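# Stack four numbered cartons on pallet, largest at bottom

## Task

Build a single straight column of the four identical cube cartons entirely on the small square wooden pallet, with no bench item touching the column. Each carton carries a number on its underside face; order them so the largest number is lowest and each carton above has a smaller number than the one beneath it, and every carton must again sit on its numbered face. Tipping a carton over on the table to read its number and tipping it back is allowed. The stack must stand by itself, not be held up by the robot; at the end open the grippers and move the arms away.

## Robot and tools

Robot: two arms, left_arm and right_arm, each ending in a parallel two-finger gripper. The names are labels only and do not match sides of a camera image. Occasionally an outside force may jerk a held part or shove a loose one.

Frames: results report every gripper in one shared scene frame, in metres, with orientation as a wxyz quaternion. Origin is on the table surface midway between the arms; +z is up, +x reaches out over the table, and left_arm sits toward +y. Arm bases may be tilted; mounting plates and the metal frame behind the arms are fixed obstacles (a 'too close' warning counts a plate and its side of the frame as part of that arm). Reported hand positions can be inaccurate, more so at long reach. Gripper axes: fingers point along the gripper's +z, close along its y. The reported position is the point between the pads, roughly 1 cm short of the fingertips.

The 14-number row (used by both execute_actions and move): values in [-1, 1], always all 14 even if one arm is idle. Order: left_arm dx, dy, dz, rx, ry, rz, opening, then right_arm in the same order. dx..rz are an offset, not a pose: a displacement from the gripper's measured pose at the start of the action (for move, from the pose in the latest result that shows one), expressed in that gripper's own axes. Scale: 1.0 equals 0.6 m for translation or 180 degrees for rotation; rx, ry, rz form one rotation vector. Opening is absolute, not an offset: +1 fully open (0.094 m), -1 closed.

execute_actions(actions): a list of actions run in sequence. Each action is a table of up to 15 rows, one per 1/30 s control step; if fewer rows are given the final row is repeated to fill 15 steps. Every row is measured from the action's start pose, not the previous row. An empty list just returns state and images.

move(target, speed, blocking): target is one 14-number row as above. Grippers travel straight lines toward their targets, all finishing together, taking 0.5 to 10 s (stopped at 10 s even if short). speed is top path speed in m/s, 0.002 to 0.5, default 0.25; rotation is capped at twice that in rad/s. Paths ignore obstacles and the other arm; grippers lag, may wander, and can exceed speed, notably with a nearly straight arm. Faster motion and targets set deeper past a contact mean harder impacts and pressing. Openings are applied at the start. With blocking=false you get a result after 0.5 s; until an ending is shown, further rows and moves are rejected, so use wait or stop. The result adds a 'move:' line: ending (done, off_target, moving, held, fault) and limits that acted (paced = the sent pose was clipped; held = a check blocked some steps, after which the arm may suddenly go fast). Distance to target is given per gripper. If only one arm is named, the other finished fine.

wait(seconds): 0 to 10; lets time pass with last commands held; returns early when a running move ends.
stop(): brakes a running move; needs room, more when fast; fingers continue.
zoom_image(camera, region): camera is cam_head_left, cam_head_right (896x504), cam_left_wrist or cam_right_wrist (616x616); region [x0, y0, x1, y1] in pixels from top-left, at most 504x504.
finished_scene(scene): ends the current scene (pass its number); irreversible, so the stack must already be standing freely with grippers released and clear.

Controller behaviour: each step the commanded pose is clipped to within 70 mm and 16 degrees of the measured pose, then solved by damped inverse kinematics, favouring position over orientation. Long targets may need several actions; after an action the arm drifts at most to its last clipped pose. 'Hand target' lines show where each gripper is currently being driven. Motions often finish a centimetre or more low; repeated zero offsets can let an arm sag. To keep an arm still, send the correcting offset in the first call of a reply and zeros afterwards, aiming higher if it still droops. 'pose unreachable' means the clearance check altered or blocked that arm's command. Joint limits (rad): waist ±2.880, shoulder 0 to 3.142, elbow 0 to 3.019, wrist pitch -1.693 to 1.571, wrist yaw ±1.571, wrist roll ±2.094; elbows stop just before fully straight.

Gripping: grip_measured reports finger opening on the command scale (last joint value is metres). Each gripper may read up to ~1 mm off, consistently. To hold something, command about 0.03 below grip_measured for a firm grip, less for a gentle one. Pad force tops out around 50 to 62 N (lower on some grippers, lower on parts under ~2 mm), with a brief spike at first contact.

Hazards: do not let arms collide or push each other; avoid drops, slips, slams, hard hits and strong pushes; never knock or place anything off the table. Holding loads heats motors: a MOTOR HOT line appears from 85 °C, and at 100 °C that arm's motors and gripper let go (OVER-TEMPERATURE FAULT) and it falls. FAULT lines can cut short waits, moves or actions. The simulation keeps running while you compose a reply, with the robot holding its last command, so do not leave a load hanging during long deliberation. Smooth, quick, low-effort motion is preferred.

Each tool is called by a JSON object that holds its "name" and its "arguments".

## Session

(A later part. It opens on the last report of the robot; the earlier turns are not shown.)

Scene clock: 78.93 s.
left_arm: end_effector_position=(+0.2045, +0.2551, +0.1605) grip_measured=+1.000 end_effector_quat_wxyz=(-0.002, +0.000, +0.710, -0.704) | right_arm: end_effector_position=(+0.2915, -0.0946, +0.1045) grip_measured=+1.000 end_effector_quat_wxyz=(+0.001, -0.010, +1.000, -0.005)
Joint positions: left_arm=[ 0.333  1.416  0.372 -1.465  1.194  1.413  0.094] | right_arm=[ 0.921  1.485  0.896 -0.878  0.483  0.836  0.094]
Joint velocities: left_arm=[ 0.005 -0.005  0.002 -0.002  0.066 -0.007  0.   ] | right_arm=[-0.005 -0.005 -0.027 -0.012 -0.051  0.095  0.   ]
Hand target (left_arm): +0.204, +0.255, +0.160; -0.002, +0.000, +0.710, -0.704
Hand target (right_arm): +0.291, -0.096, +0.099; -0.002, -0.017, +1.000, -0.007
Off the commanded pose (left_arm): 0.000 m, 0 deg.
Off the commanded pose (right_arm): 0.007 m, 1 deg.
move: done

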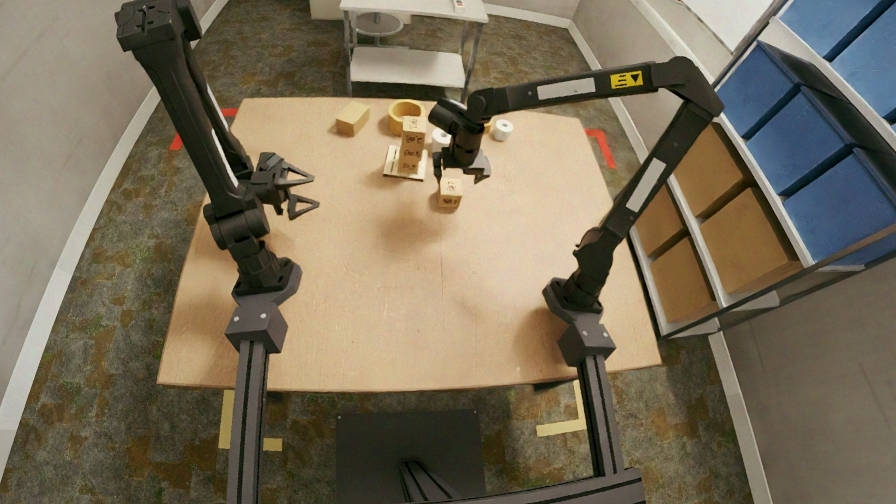

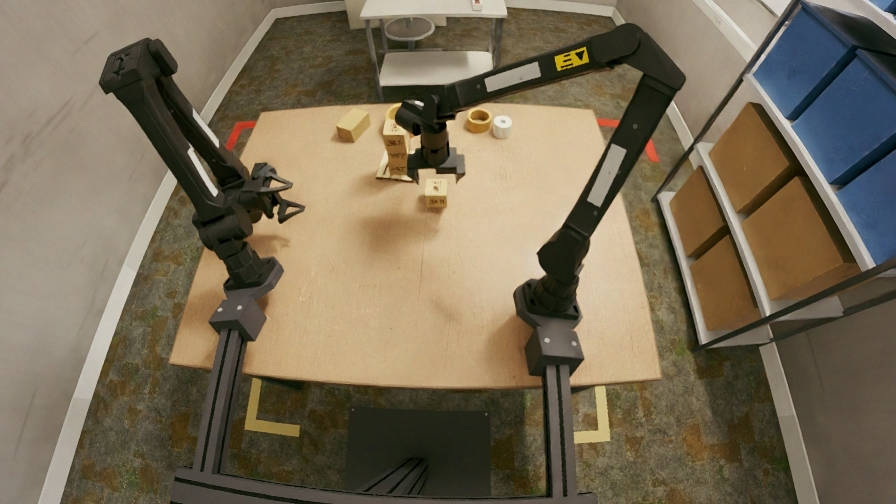

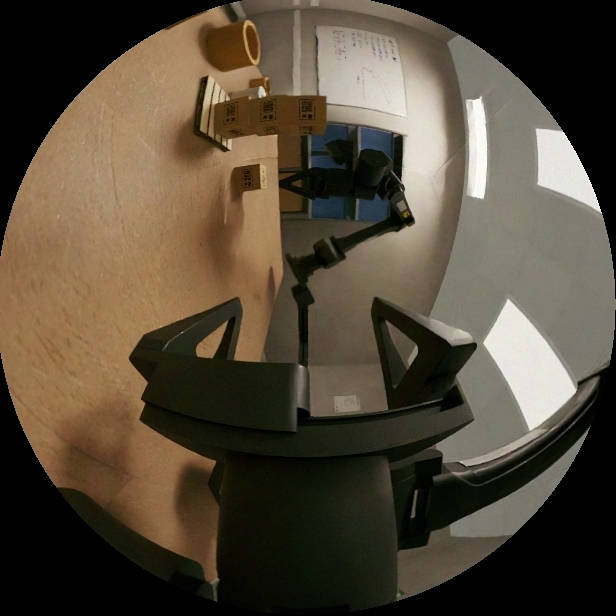

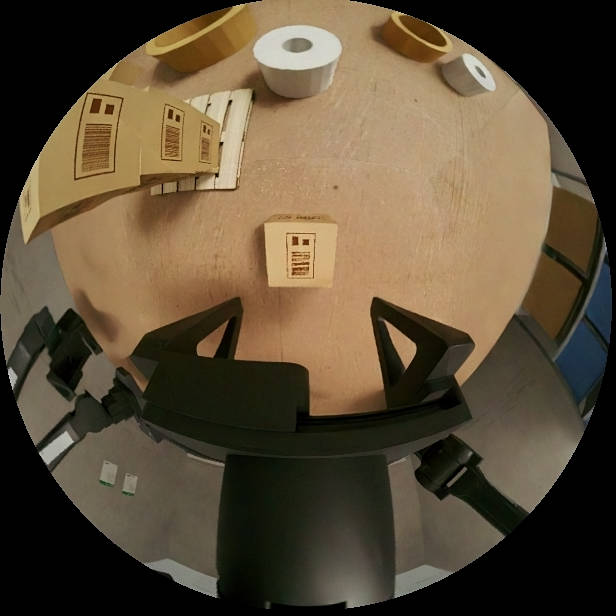

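{"name": "move", "arguments": {"target": [0,0,0,0,0,0,1,-0.015,0.006,0.135,0,0,0.005,1], "speed": 0.15}}

{"name": "move", "arguments": {"target": [0,0,0,0,0,0,1,0,0,0,0,0,0,0.17]}}

{"name": "move", "arguments": {"target": [0,0,0,0,0,0,1,0,0,-0.39,0,0,0,0.17]}}

{"name": "move", "arguments": {"target": [0,0,0,0,0,0,1,-0.23,0.2,-0.02,0,0,0.02,0.17]}}

Scene clock: 80.23 s.
left_arm: end_effector_position=(+0.2045, +0.2551, +0.1605) grip_measured=+1.000 end_effector_quat_wxyz=(-0.002, +0.000, +0.710, -0.704) | right_arm: end_effector_position=(+0.3050, -0.0879, +0.0332) grip_measured=+1.000 end_effector_quat_wxyz=(+0.007, +0.005, +1.000, +0.002)
Joint positions: left_arm=[ 0.333  1.416  0.372 -1.465  1.194  1.413  0.094] | right_arm=[ 0.827  1.629  0.87  -0.639  0.47   0.752  0.094]
Joint velocities: left_arm=[ 0.005  0.005 -0.012 -0.012  0.007  0.022  0.   ] | right_arm=[ 0.005 -0.005 -0.012 -0.002 -0.022 -0.081  0.   ]
Hand target (left_arm): +0.204, +0.255, +0.160; -0.002, +0.000, +0.710, -0.704
Hand target (right_arm): +0.302, -0.092, +0.025; +0.001, -0.002, +1.000, -0.004
Off the commanded pose (left_arm): 0.000 m, 0 deg.
Off the commanded pose (right_arm): 0.011 m, 1 deg.
move: off_target (right_arm)

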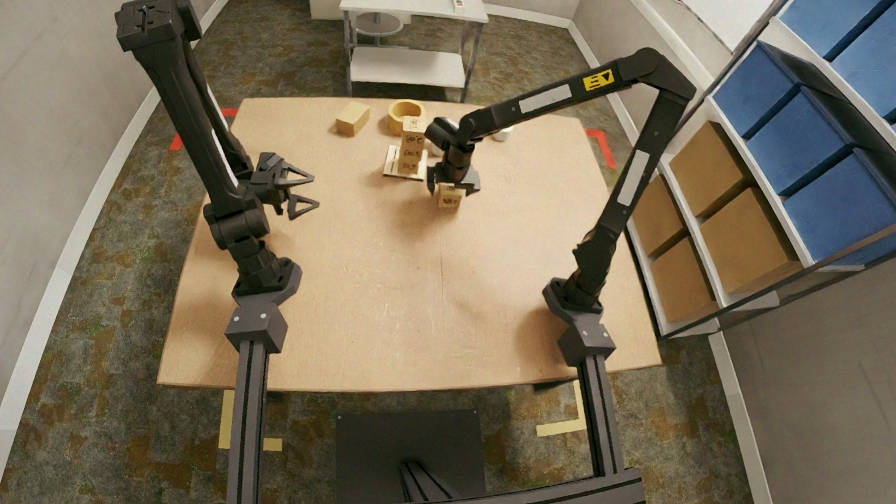

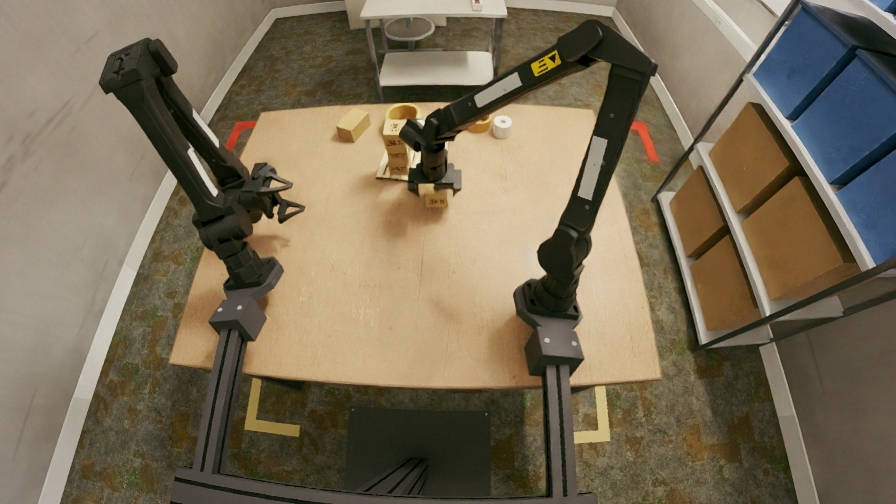

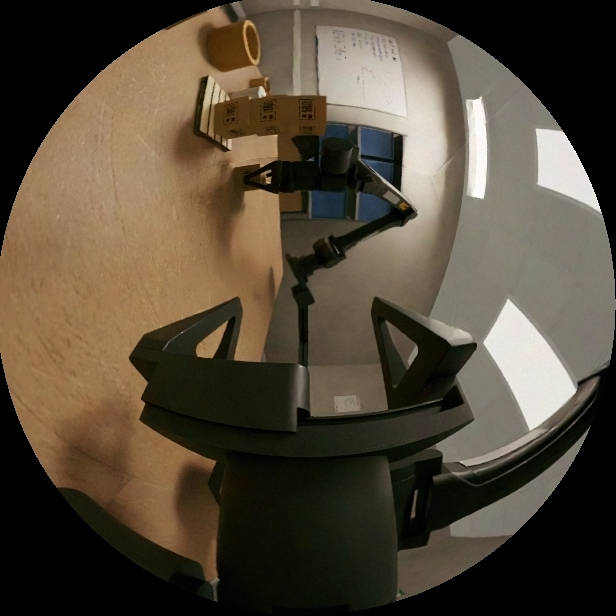

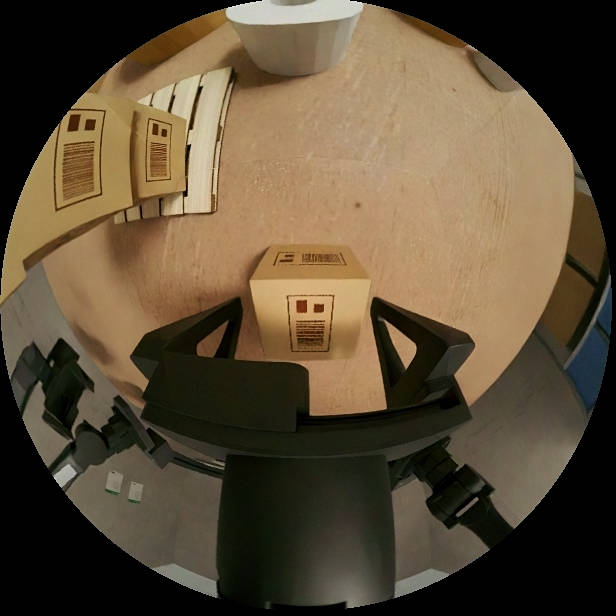

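Scene clock: 80.73 s.
left_arm: end_effector_position=(+0.2045, +0.2551, +0.1605) grip_measured=+1.000 end_effector_quat_wxyz=(-0.002, +0.000, +0.710, -0.704) | right_arm: end_effector_position=(+0.3050, -0.0879, +0.0332) grip_measured=+0.211 end_effector_quat_wxyz=(+0.007, +0.005, +1.000, +0.002)
Joint positions: left_arm=[ 0.333  1.416  0.372 -1.465  1.194  1.413  0.094] | right_arm=[ 0.827  1.629  0.87  -0.639  0.469  0.752  0.057]
Joint velocities: left_arm=[ 0.005 -0.005  0.007  0.002 -0.022 -0.051  0.   ] | right_arm=[-0.015 -0.015 -0.012 -0.022  0.007 -0.007 -0.   ]
Hand target (left_arm): +0.204, +0.255, +0.160; -0.002, +0.000, +0.710, -0.704
Hand target (right_arm): +0.305, -0.088, +0.033; +0.007, +0.005, +1.000, +0.002
Off the commanded pose (left_arm): 0.000 m, 0 deg.
Off the commanded pose (right_arm): 0.000 m, 0 deg.
move: done

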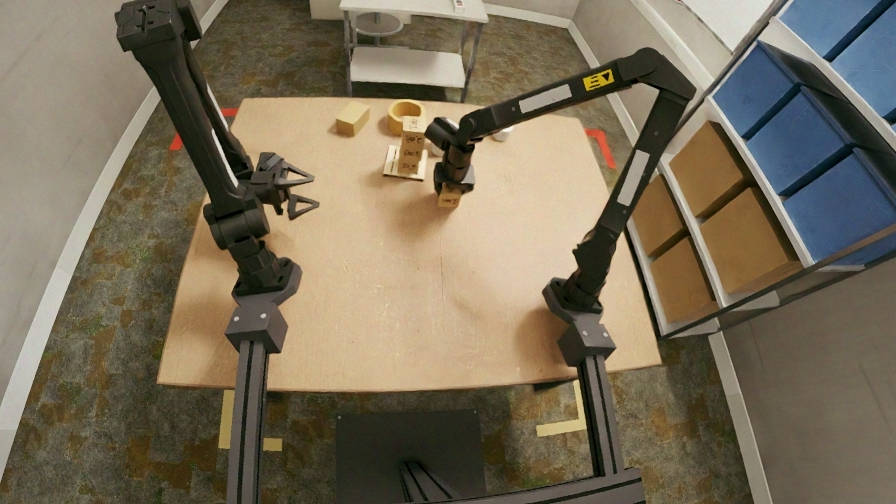

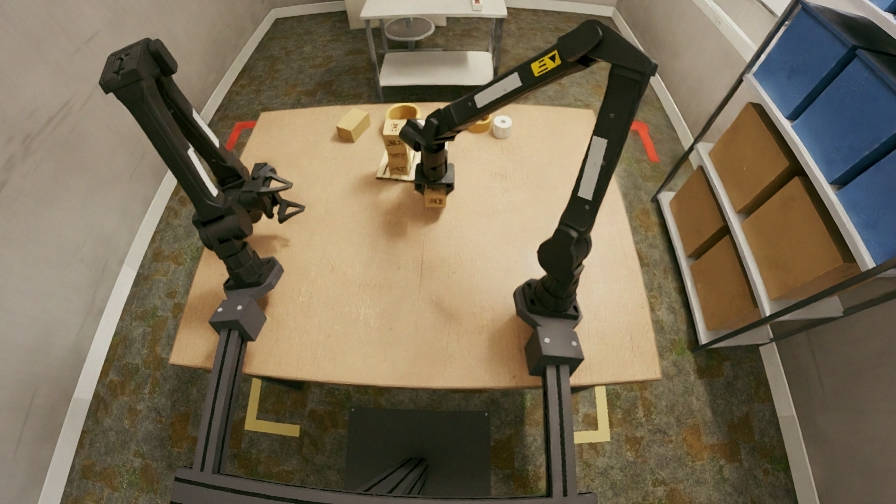

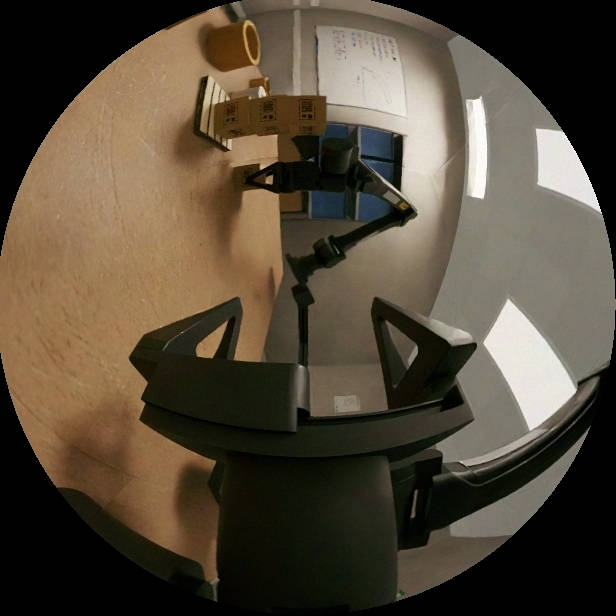

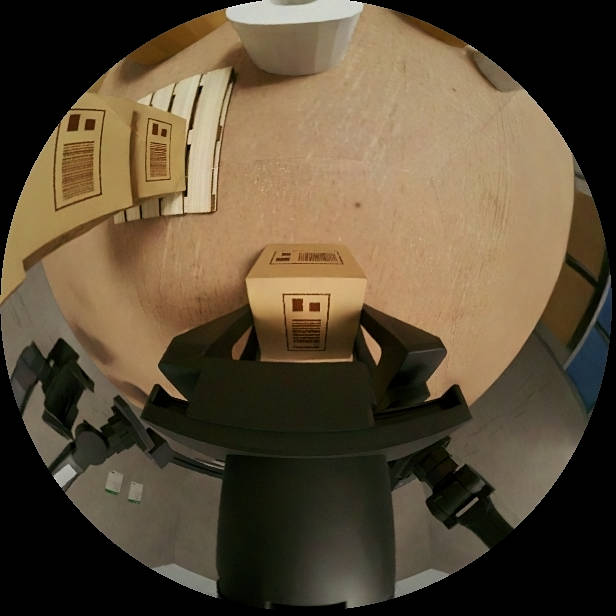

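Scene clock: 82.20 s.
left_arm: end_effector_position=(+0.2045, +0.2551, +0.1605) grip_measured=+1.000 end_effector_quat_wxyz=(-0.002, +0.000, +0.710, -0.704) | right_arm: end_effector_position=(+0.2863, -0.0951, +0.2472) grip_measured=+0.211 end_effector_quat_wxyz=(-0.005, -0.012, +1.000, -0.020)
Joint positions: left_arm=[ 0.333  1.416  0.372 -1.465  1.194  1.413  0.094] | right_arm=[ 1.109  1.356  1.119 -1.365  0.499  1.061  0.057]
Joint velocities: left_arm=[-0.005 -0.005 -0.007 -0.017 -0.037 -0.051  0.   ] | right_arm=[ 0.005  0.005 -0.007  0.002  0.007  0.022  0.001]
Hand target (left_arm): +0.204, +0.255, +0.160; -0.002, +0.000, +0.710, -0.704
Hand target (right_arm): +0.298, -0.088, +0.265; +0.007, +0.005, +1.000, -0.001
Off the commanded pose (left_arm): 0.000 m, 0 deg.
Off the commanded pose (right_arm): 0.026 m, 3 deg.
move: off_target (right_arm)

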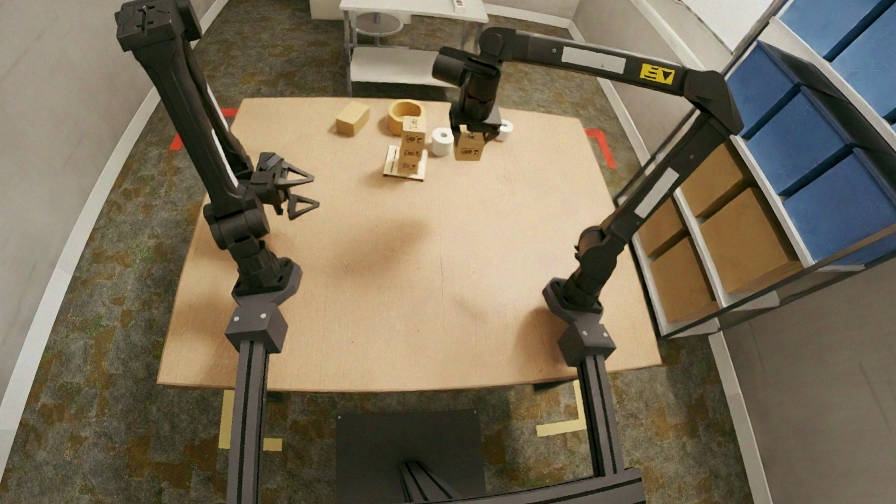

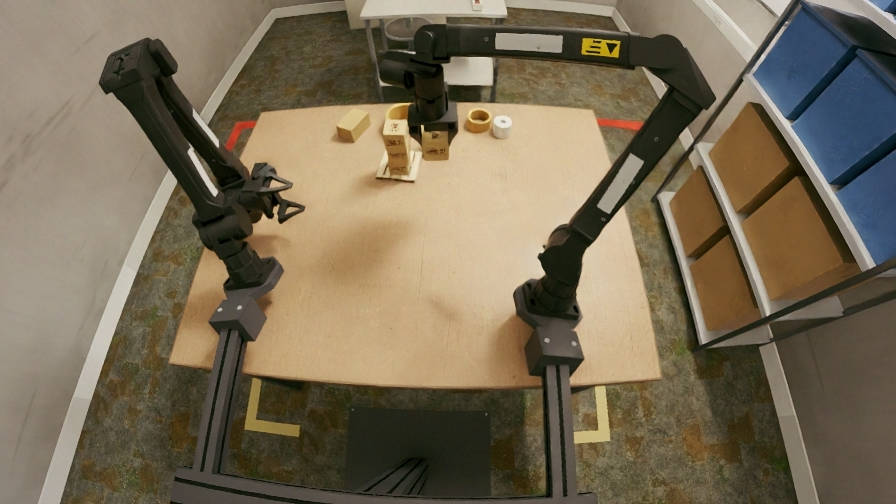

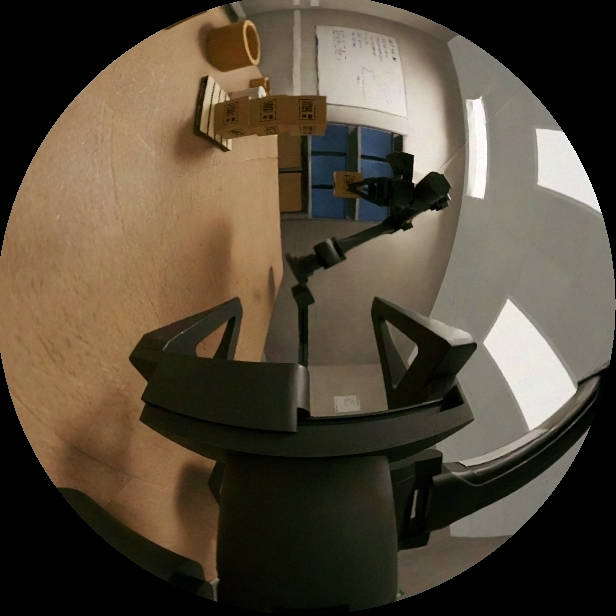

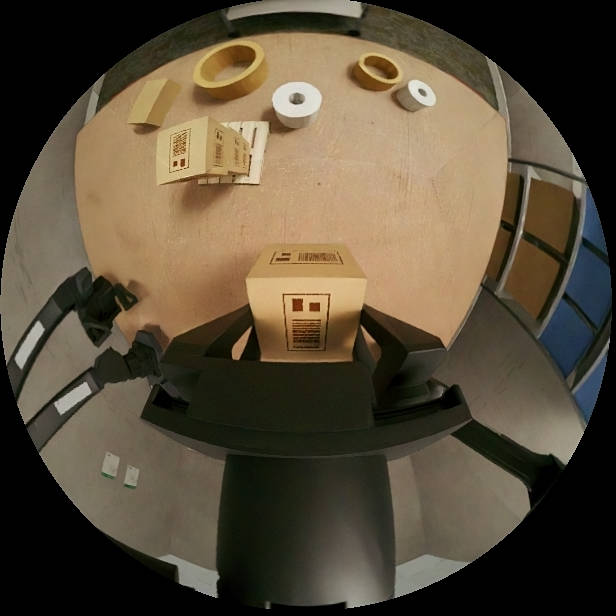

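Scene clock: 83.40 s.
left_arm: end_effector_position=(+0.2045, +0.2551, +0.1605) grip_measured=+1.000 end_effector_quat_wxyz=(-0.002, +0.000, +0.710, -0.704) | right_arm: end_effector_position=(+0.4066, +0.0229, +0.2516) grip_measured=+0.211 end_effector_quat_wxyz=(-0.008, +0.015, +1.000, -0.025)
Joint positions: left_arm=[ 0.333  1.416  0.372 -1.465  1.194  1.413  0.094] | right_arm=[ 1.034  1.765  1.673 -1.484  0.499  1.037  0.057]
Joint velocities: left_arm=[ 0.015 -0.005 -0.002 -0.002 -0.007 -0.066  0.   ] | right_arm=[-0.015 -0.005  0.002  0.002  0.007 -0.037 -0.001]
Hand target (left_arm): +0.204, +0.255, +0.160; -0.002, +0.000, +0.710, -0.704
Hand target (right_arm): +0.423, +0.028, +0.257; -0.004, +0.019, +1.000, -0.018
Off the commanded pose (left_arm): 0.000 m, 0 deg.
Off the commanded pose (right_arm): 0.016 m, 1 deg.
move: off_target (right_arm)

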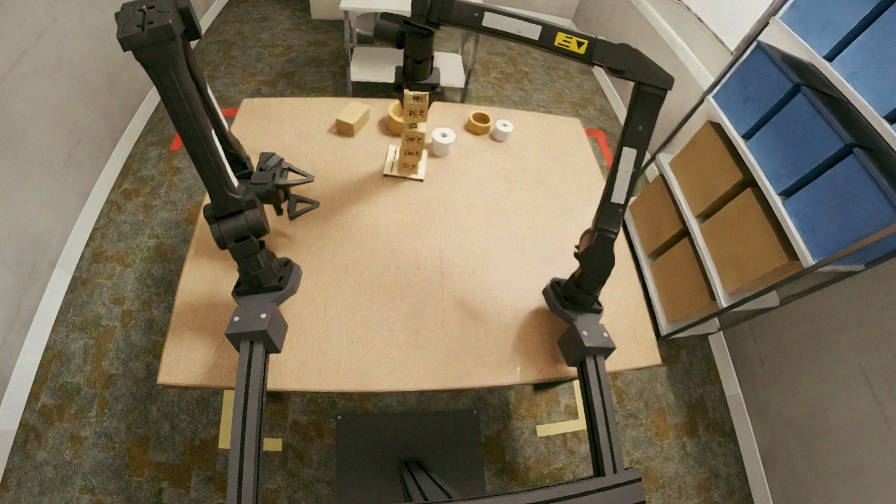

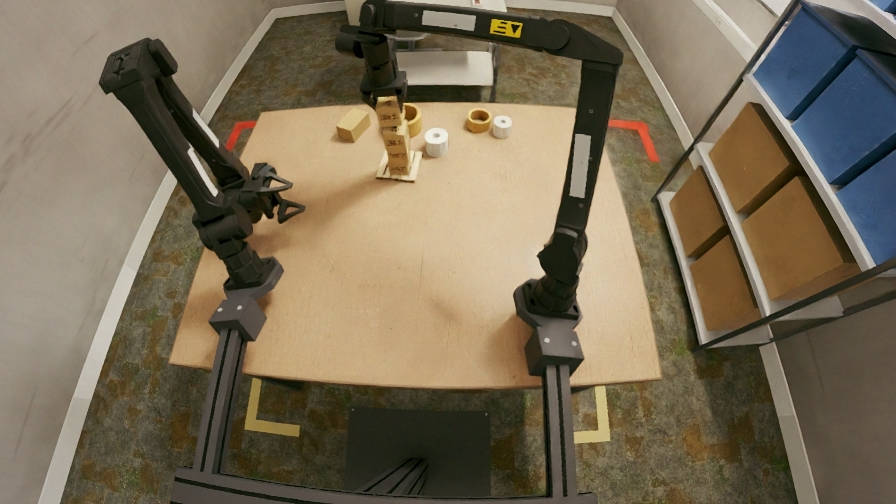

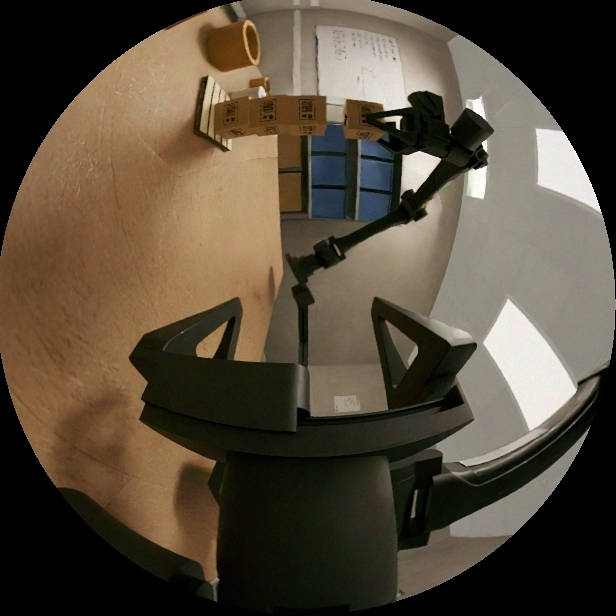

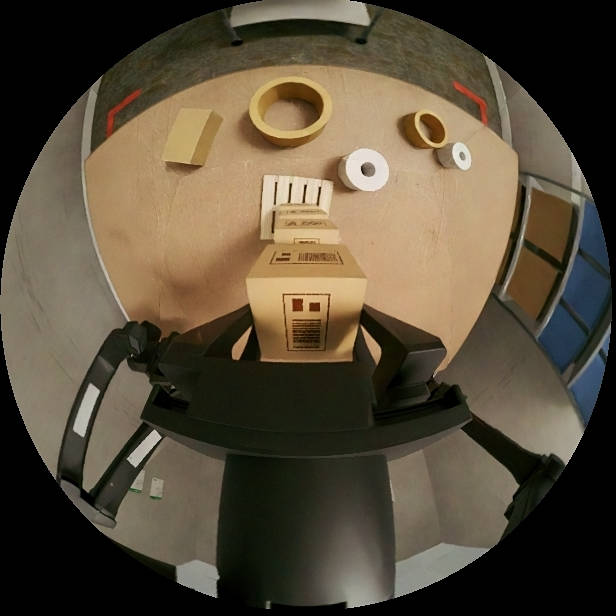

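Target x≈0.421, y 0.019.

{"name": "move", "arguments": {"target": [0,0,0,0,0,0,1,-0.035,-0.018,0.045,-0.016,-0.008,0,0.17], "speed": 0.06}}

{"name": "zoom_image", "arguments": {"camera": "cam_left_wrist", "region": [250,60,430,180]}}

Scene clock: 84.70 s.
left_arm: end_effector_position=(+0.2045, +0.2551, +0.1605) grip_measured=+1.000 end_effector_quat_wxyz=(-0.002, +0.000, +0.710, -0.704) | right_arm: end_effector_position=(+0.4196, +0.0196, +0.2201) grip_measured=+0.211 end_effector_quat_wxyz=(+0.001, +0.011, +1.000, -0.006)
Joint positions: left_arm=[ 0.333  1.416  0.372 -1.465  1.194  1.413  0.094] | right_arm=[ 0.984  1.754  1.602 -1.349  0.49   0.95   0.057]
Joint velocities: left_arm=[-0.024 -0.015 -0.007  0.007  0.007 -0.037  0.   ] | right_arm=[ 0.005 -0.015  0.012 -0.007  0.037  0.037 -0.001]
Hand target (left_arm): +0.204, +0.255, +0.160; -0.002, +0.000, +0.710, -0.704
Hand target (right_arm): +0.427, +0.010, +0.225; +0.005, +0.014, +1.000, +0.000
Off the commanded pose (left_arm): 0.000 m, 0 deg.
Off the commanded pose (right_arm): 0.013 m, 1 deg.
move: off_target (right_arm)

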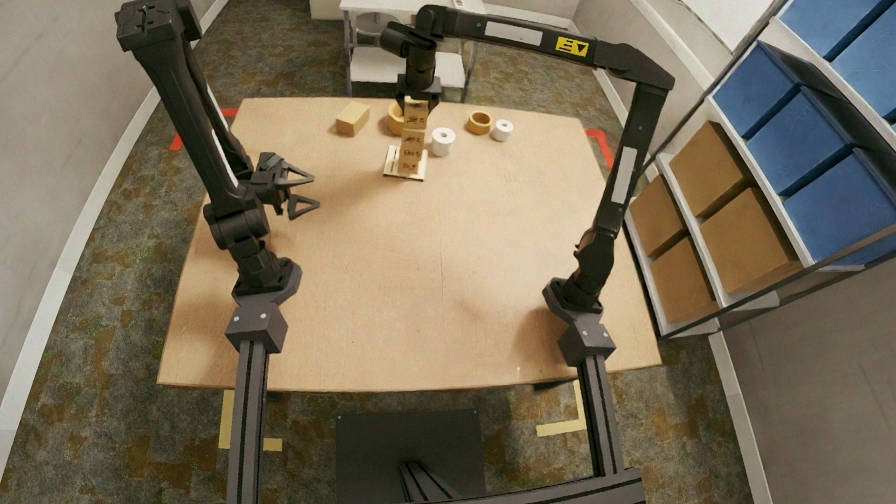

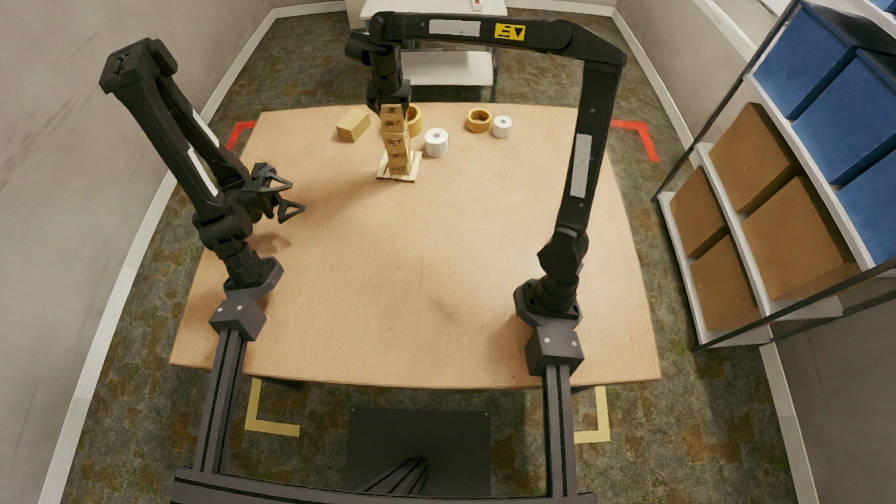

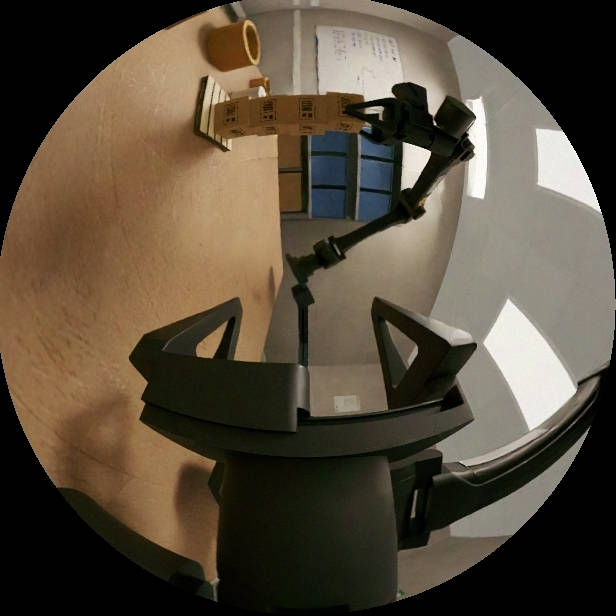

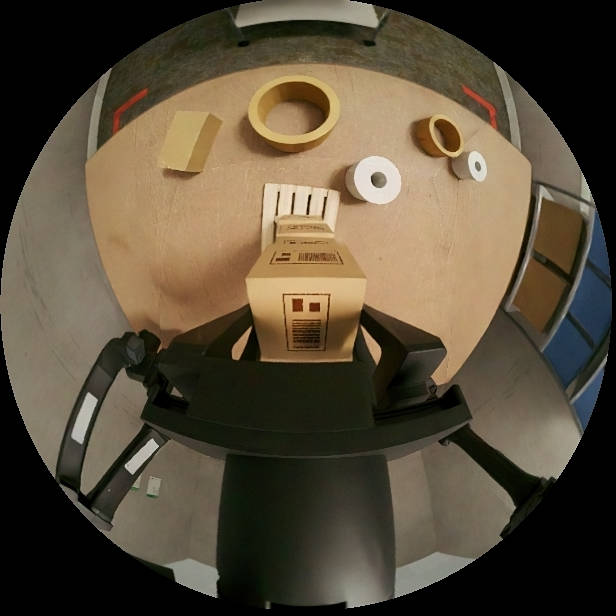

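Region (250, 60, 430, 180) of cam_left_wrist's 616x616 image, scaled by 2.800, with more detail than that image has.

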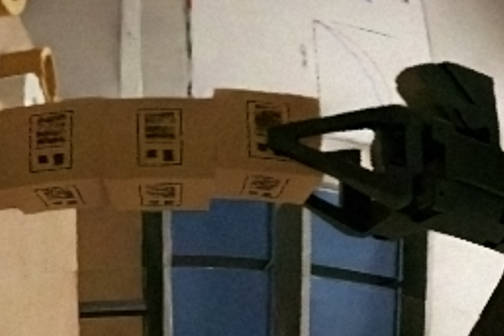

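About above the base cube; release.

{"name": "move", "arguments": {"target": [0,0,0,0,0,0,1,0,0,0,0,0,0,1]}}

{"name": "move", "arguments": {"target": [0,0,0,0,0,0,1,0,0,-0.14,0,0,0,1]}}

{"name": "move", "arguments": {"target": [0,0,0,0,0,0,1,0.25,-0.2,0,0,0,0,1]}}

Scene clock: 85.77 s.
left_arm: end_effector_position=(+0.2045, +0.2551, +0.1605) grip_measured=+1.000 end_effector_quat_wxyz=(-0.002, +0.000, +0.710, -0.704) | right_arm: end_effector_position=(+0.4196, +0.0196, +0.2201) grip_measured=+1.000 end_effector_quat_wxyz=(+0.001, +0.010, +1.000, -0.006)
Joint positions: left_arm=[ 0.333  1.416  0.372 -1.465  1.194  1.413  0.094] | right_arm=[ 0.984  1.754  1.602 -1.349  0.49   0.948  0.094]
Joint velocities: left_arm=[-0.024 -0.005 -0.002 -0.007  0.022 -0.037  0.   ] | right_arm=[-0.005  0.005 -0.012  0.017 -0.037 -0.022  0.   ]
Hand target (left_arm): +0.204, +0.255, +0.160; -0.002, +0.000, +0.710, -0.704
Hand target (right_arm): +0.420, +0.020, +0.220; +0.001, +0.011, +1.000, -0.006
Off the commanded pose (left_arm): 0.000 m, 0 deg.
Off the commanded pose (right_arm): 0.000 m, 0 deg.
move: done

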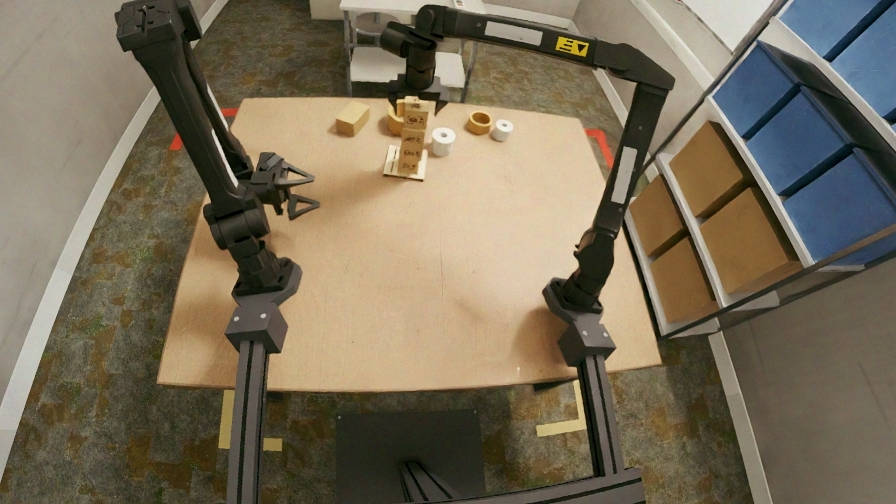

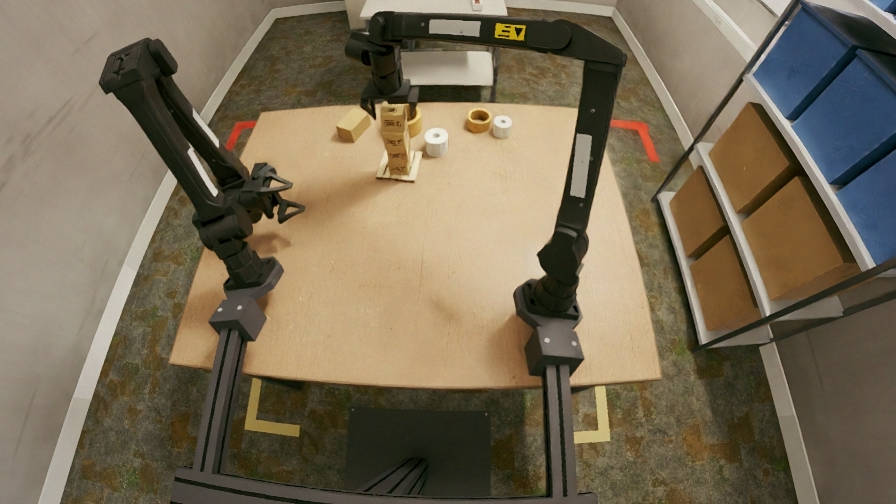

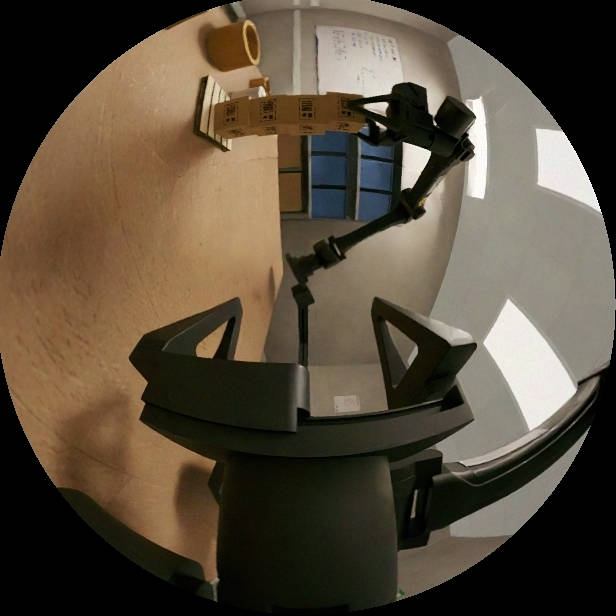

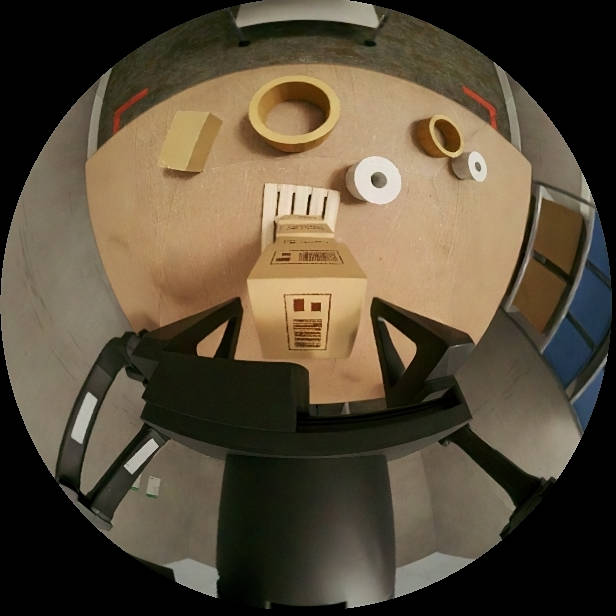

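Scene clock: 86.63 s.
left_arm: end_effector_position=(+0.2045, +0.2551, +0.1605) grip_measured=+1.000 end_effector_quat_wxyz=(-0.002, +0.000, +0.710, -0.704) | right_arm: end_effector_position=(+0.4060, +0.0187, +0.2845) grip_measured=+1.000 end_effector_quat_wxyz=(-0.011, -0.009, +1.000, -0.023)
Joint positions: left_arm=[ 0.333  1.416  0.372 -1.465  1.194  1.413  0.094] | right_arm=[ 1.058  1.748  1.729 -1.569  0.493  1.017  0.094]
Joint velocities: left_arm=[ 0.005 -0.005 -0.002 -0.012  0.007 -0.081  0.   ] | right_arm=[-0.005 -0.005  0.012 -0.012 -0.022 -0.022  0.   ]
Hand target (left_arm): +0.204, +0.255, +0.160; -0.002, +0.000, +0.710, -0.704
Hand target (right_arm): +0.418, +0.020, +0.304; +0.001, +0.010, +1.000, -0.006
Off the commanded pose (left_arm): 0.000 m, 0 deg.
Off the commanded pose (right_arm): 0.024 m, 3 deg.
move: off_target (right_arm)

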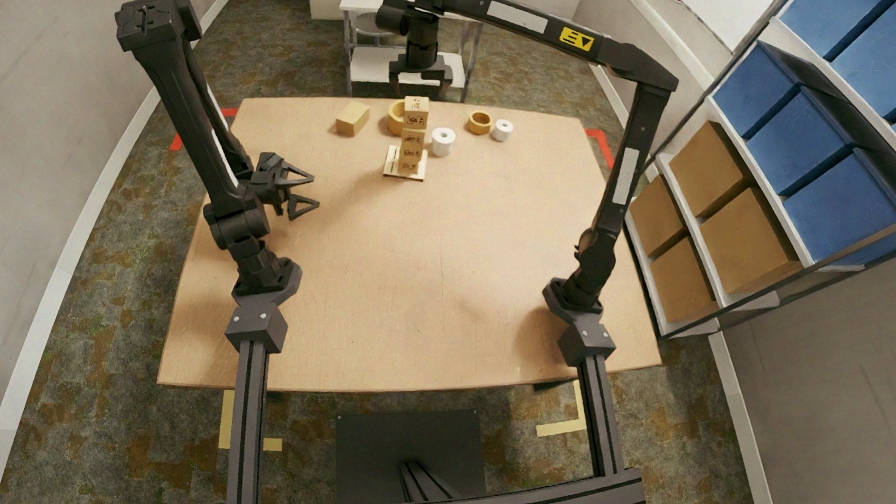

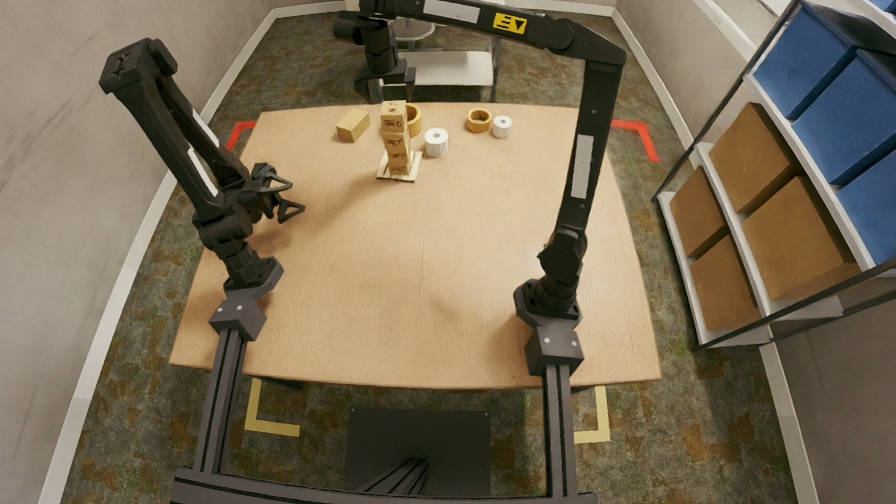

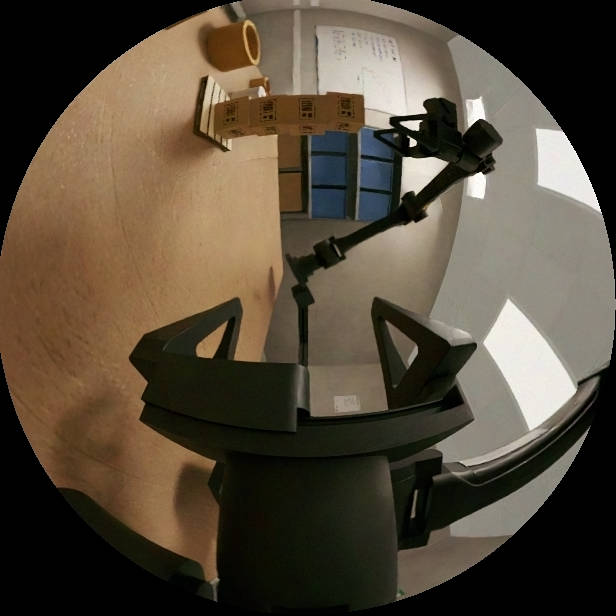

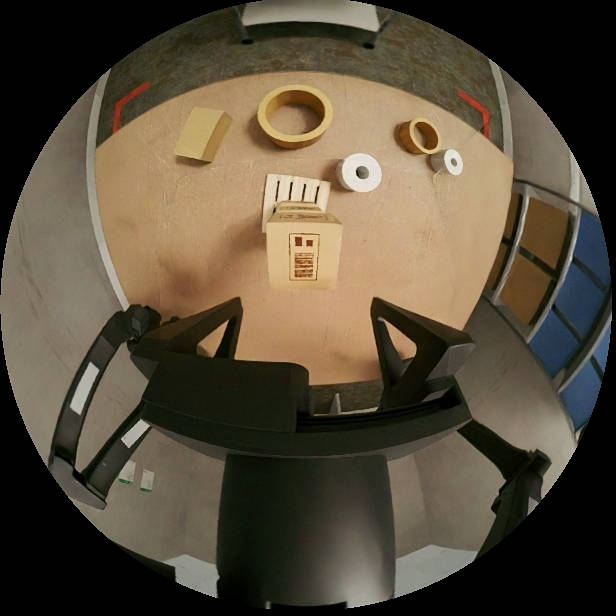

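Scene clock: 87.90 s.
left_arm: end_effector_position=(+0.2045, +0.2551, +0.1605) grip_measured=+1.000 end_effector_quat_wxyz=(-0.002, +0.000, +0.710, -0.704) | right_arm: end_effector_position=(+0.2604, -0.1013, +0.2883) grip_measured=+1.000 end_effector_quat_wxyz=(-0.011, -0.014, +1.000, -0.025)
Joint positions: left_arm=[ 0.333  1.416  0.372 -1.465  1.194  1.413  0.094] | right_arm=[ 1.208  1.319  1.156 -1.51   0.486  1.179  0.094]
Joint velocities: left_arm=[0.005 0.005 0.012 0.002 0.095 0.022 0.   ] | right_arm=[-0.015 -0.005 -0.017 -0.002  0.022  0.007  0.   ]
Hand target (left_arm): +0.204, +0.255, +0.160; -0.002, +0.000, +0.710, -0.704
Hand target (right_arm): +0.257, -0.103, +0.289; -0.010, -0.009, +1.000, -0.025
Off the commanded pose (left_arm): 0.000 m, 0 deg.
Off the commanded pose (right_arm): 0.006 m, 1 deg.
move: done

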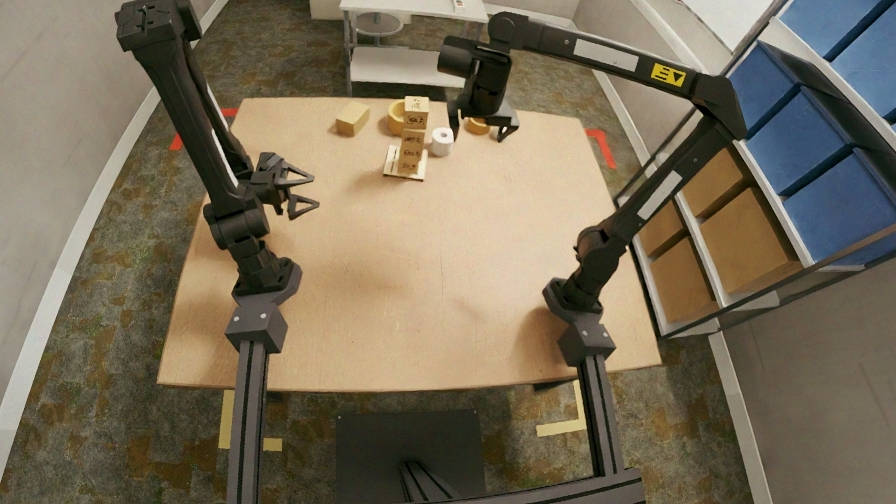

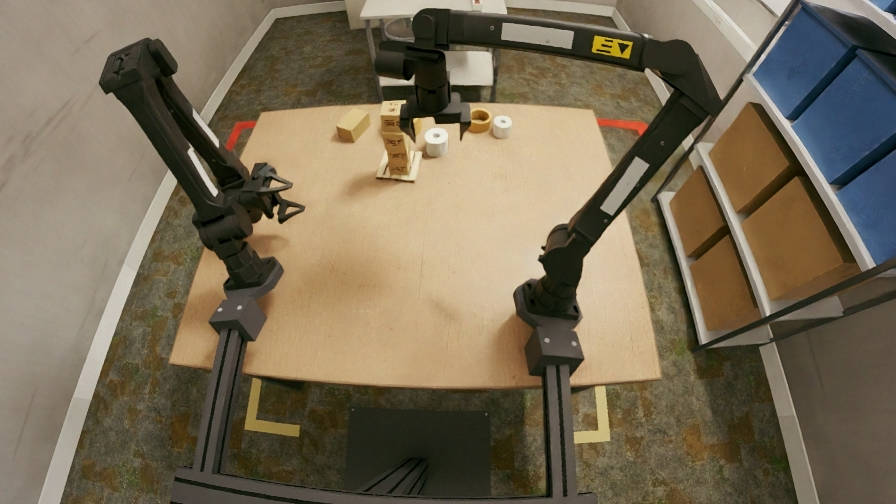

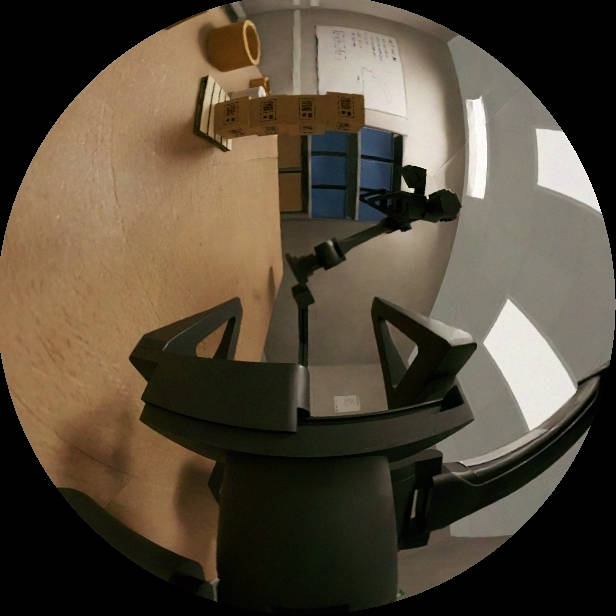

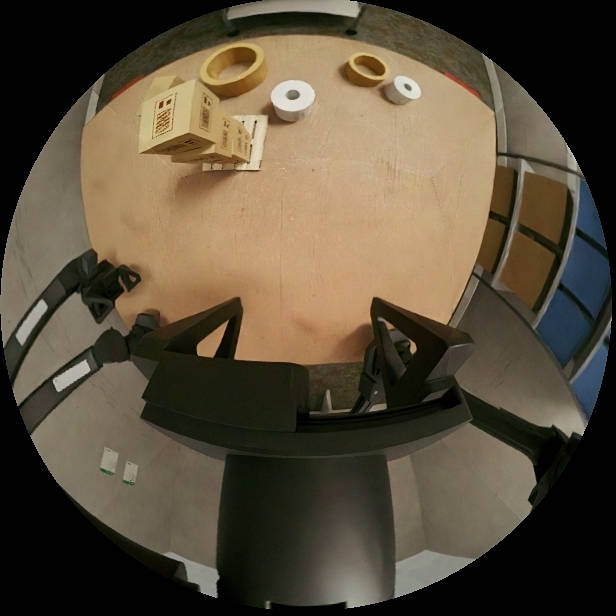

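{"name": "finished_scene", "arguments": {"scene": 2}}

The scene is finished: the task was done.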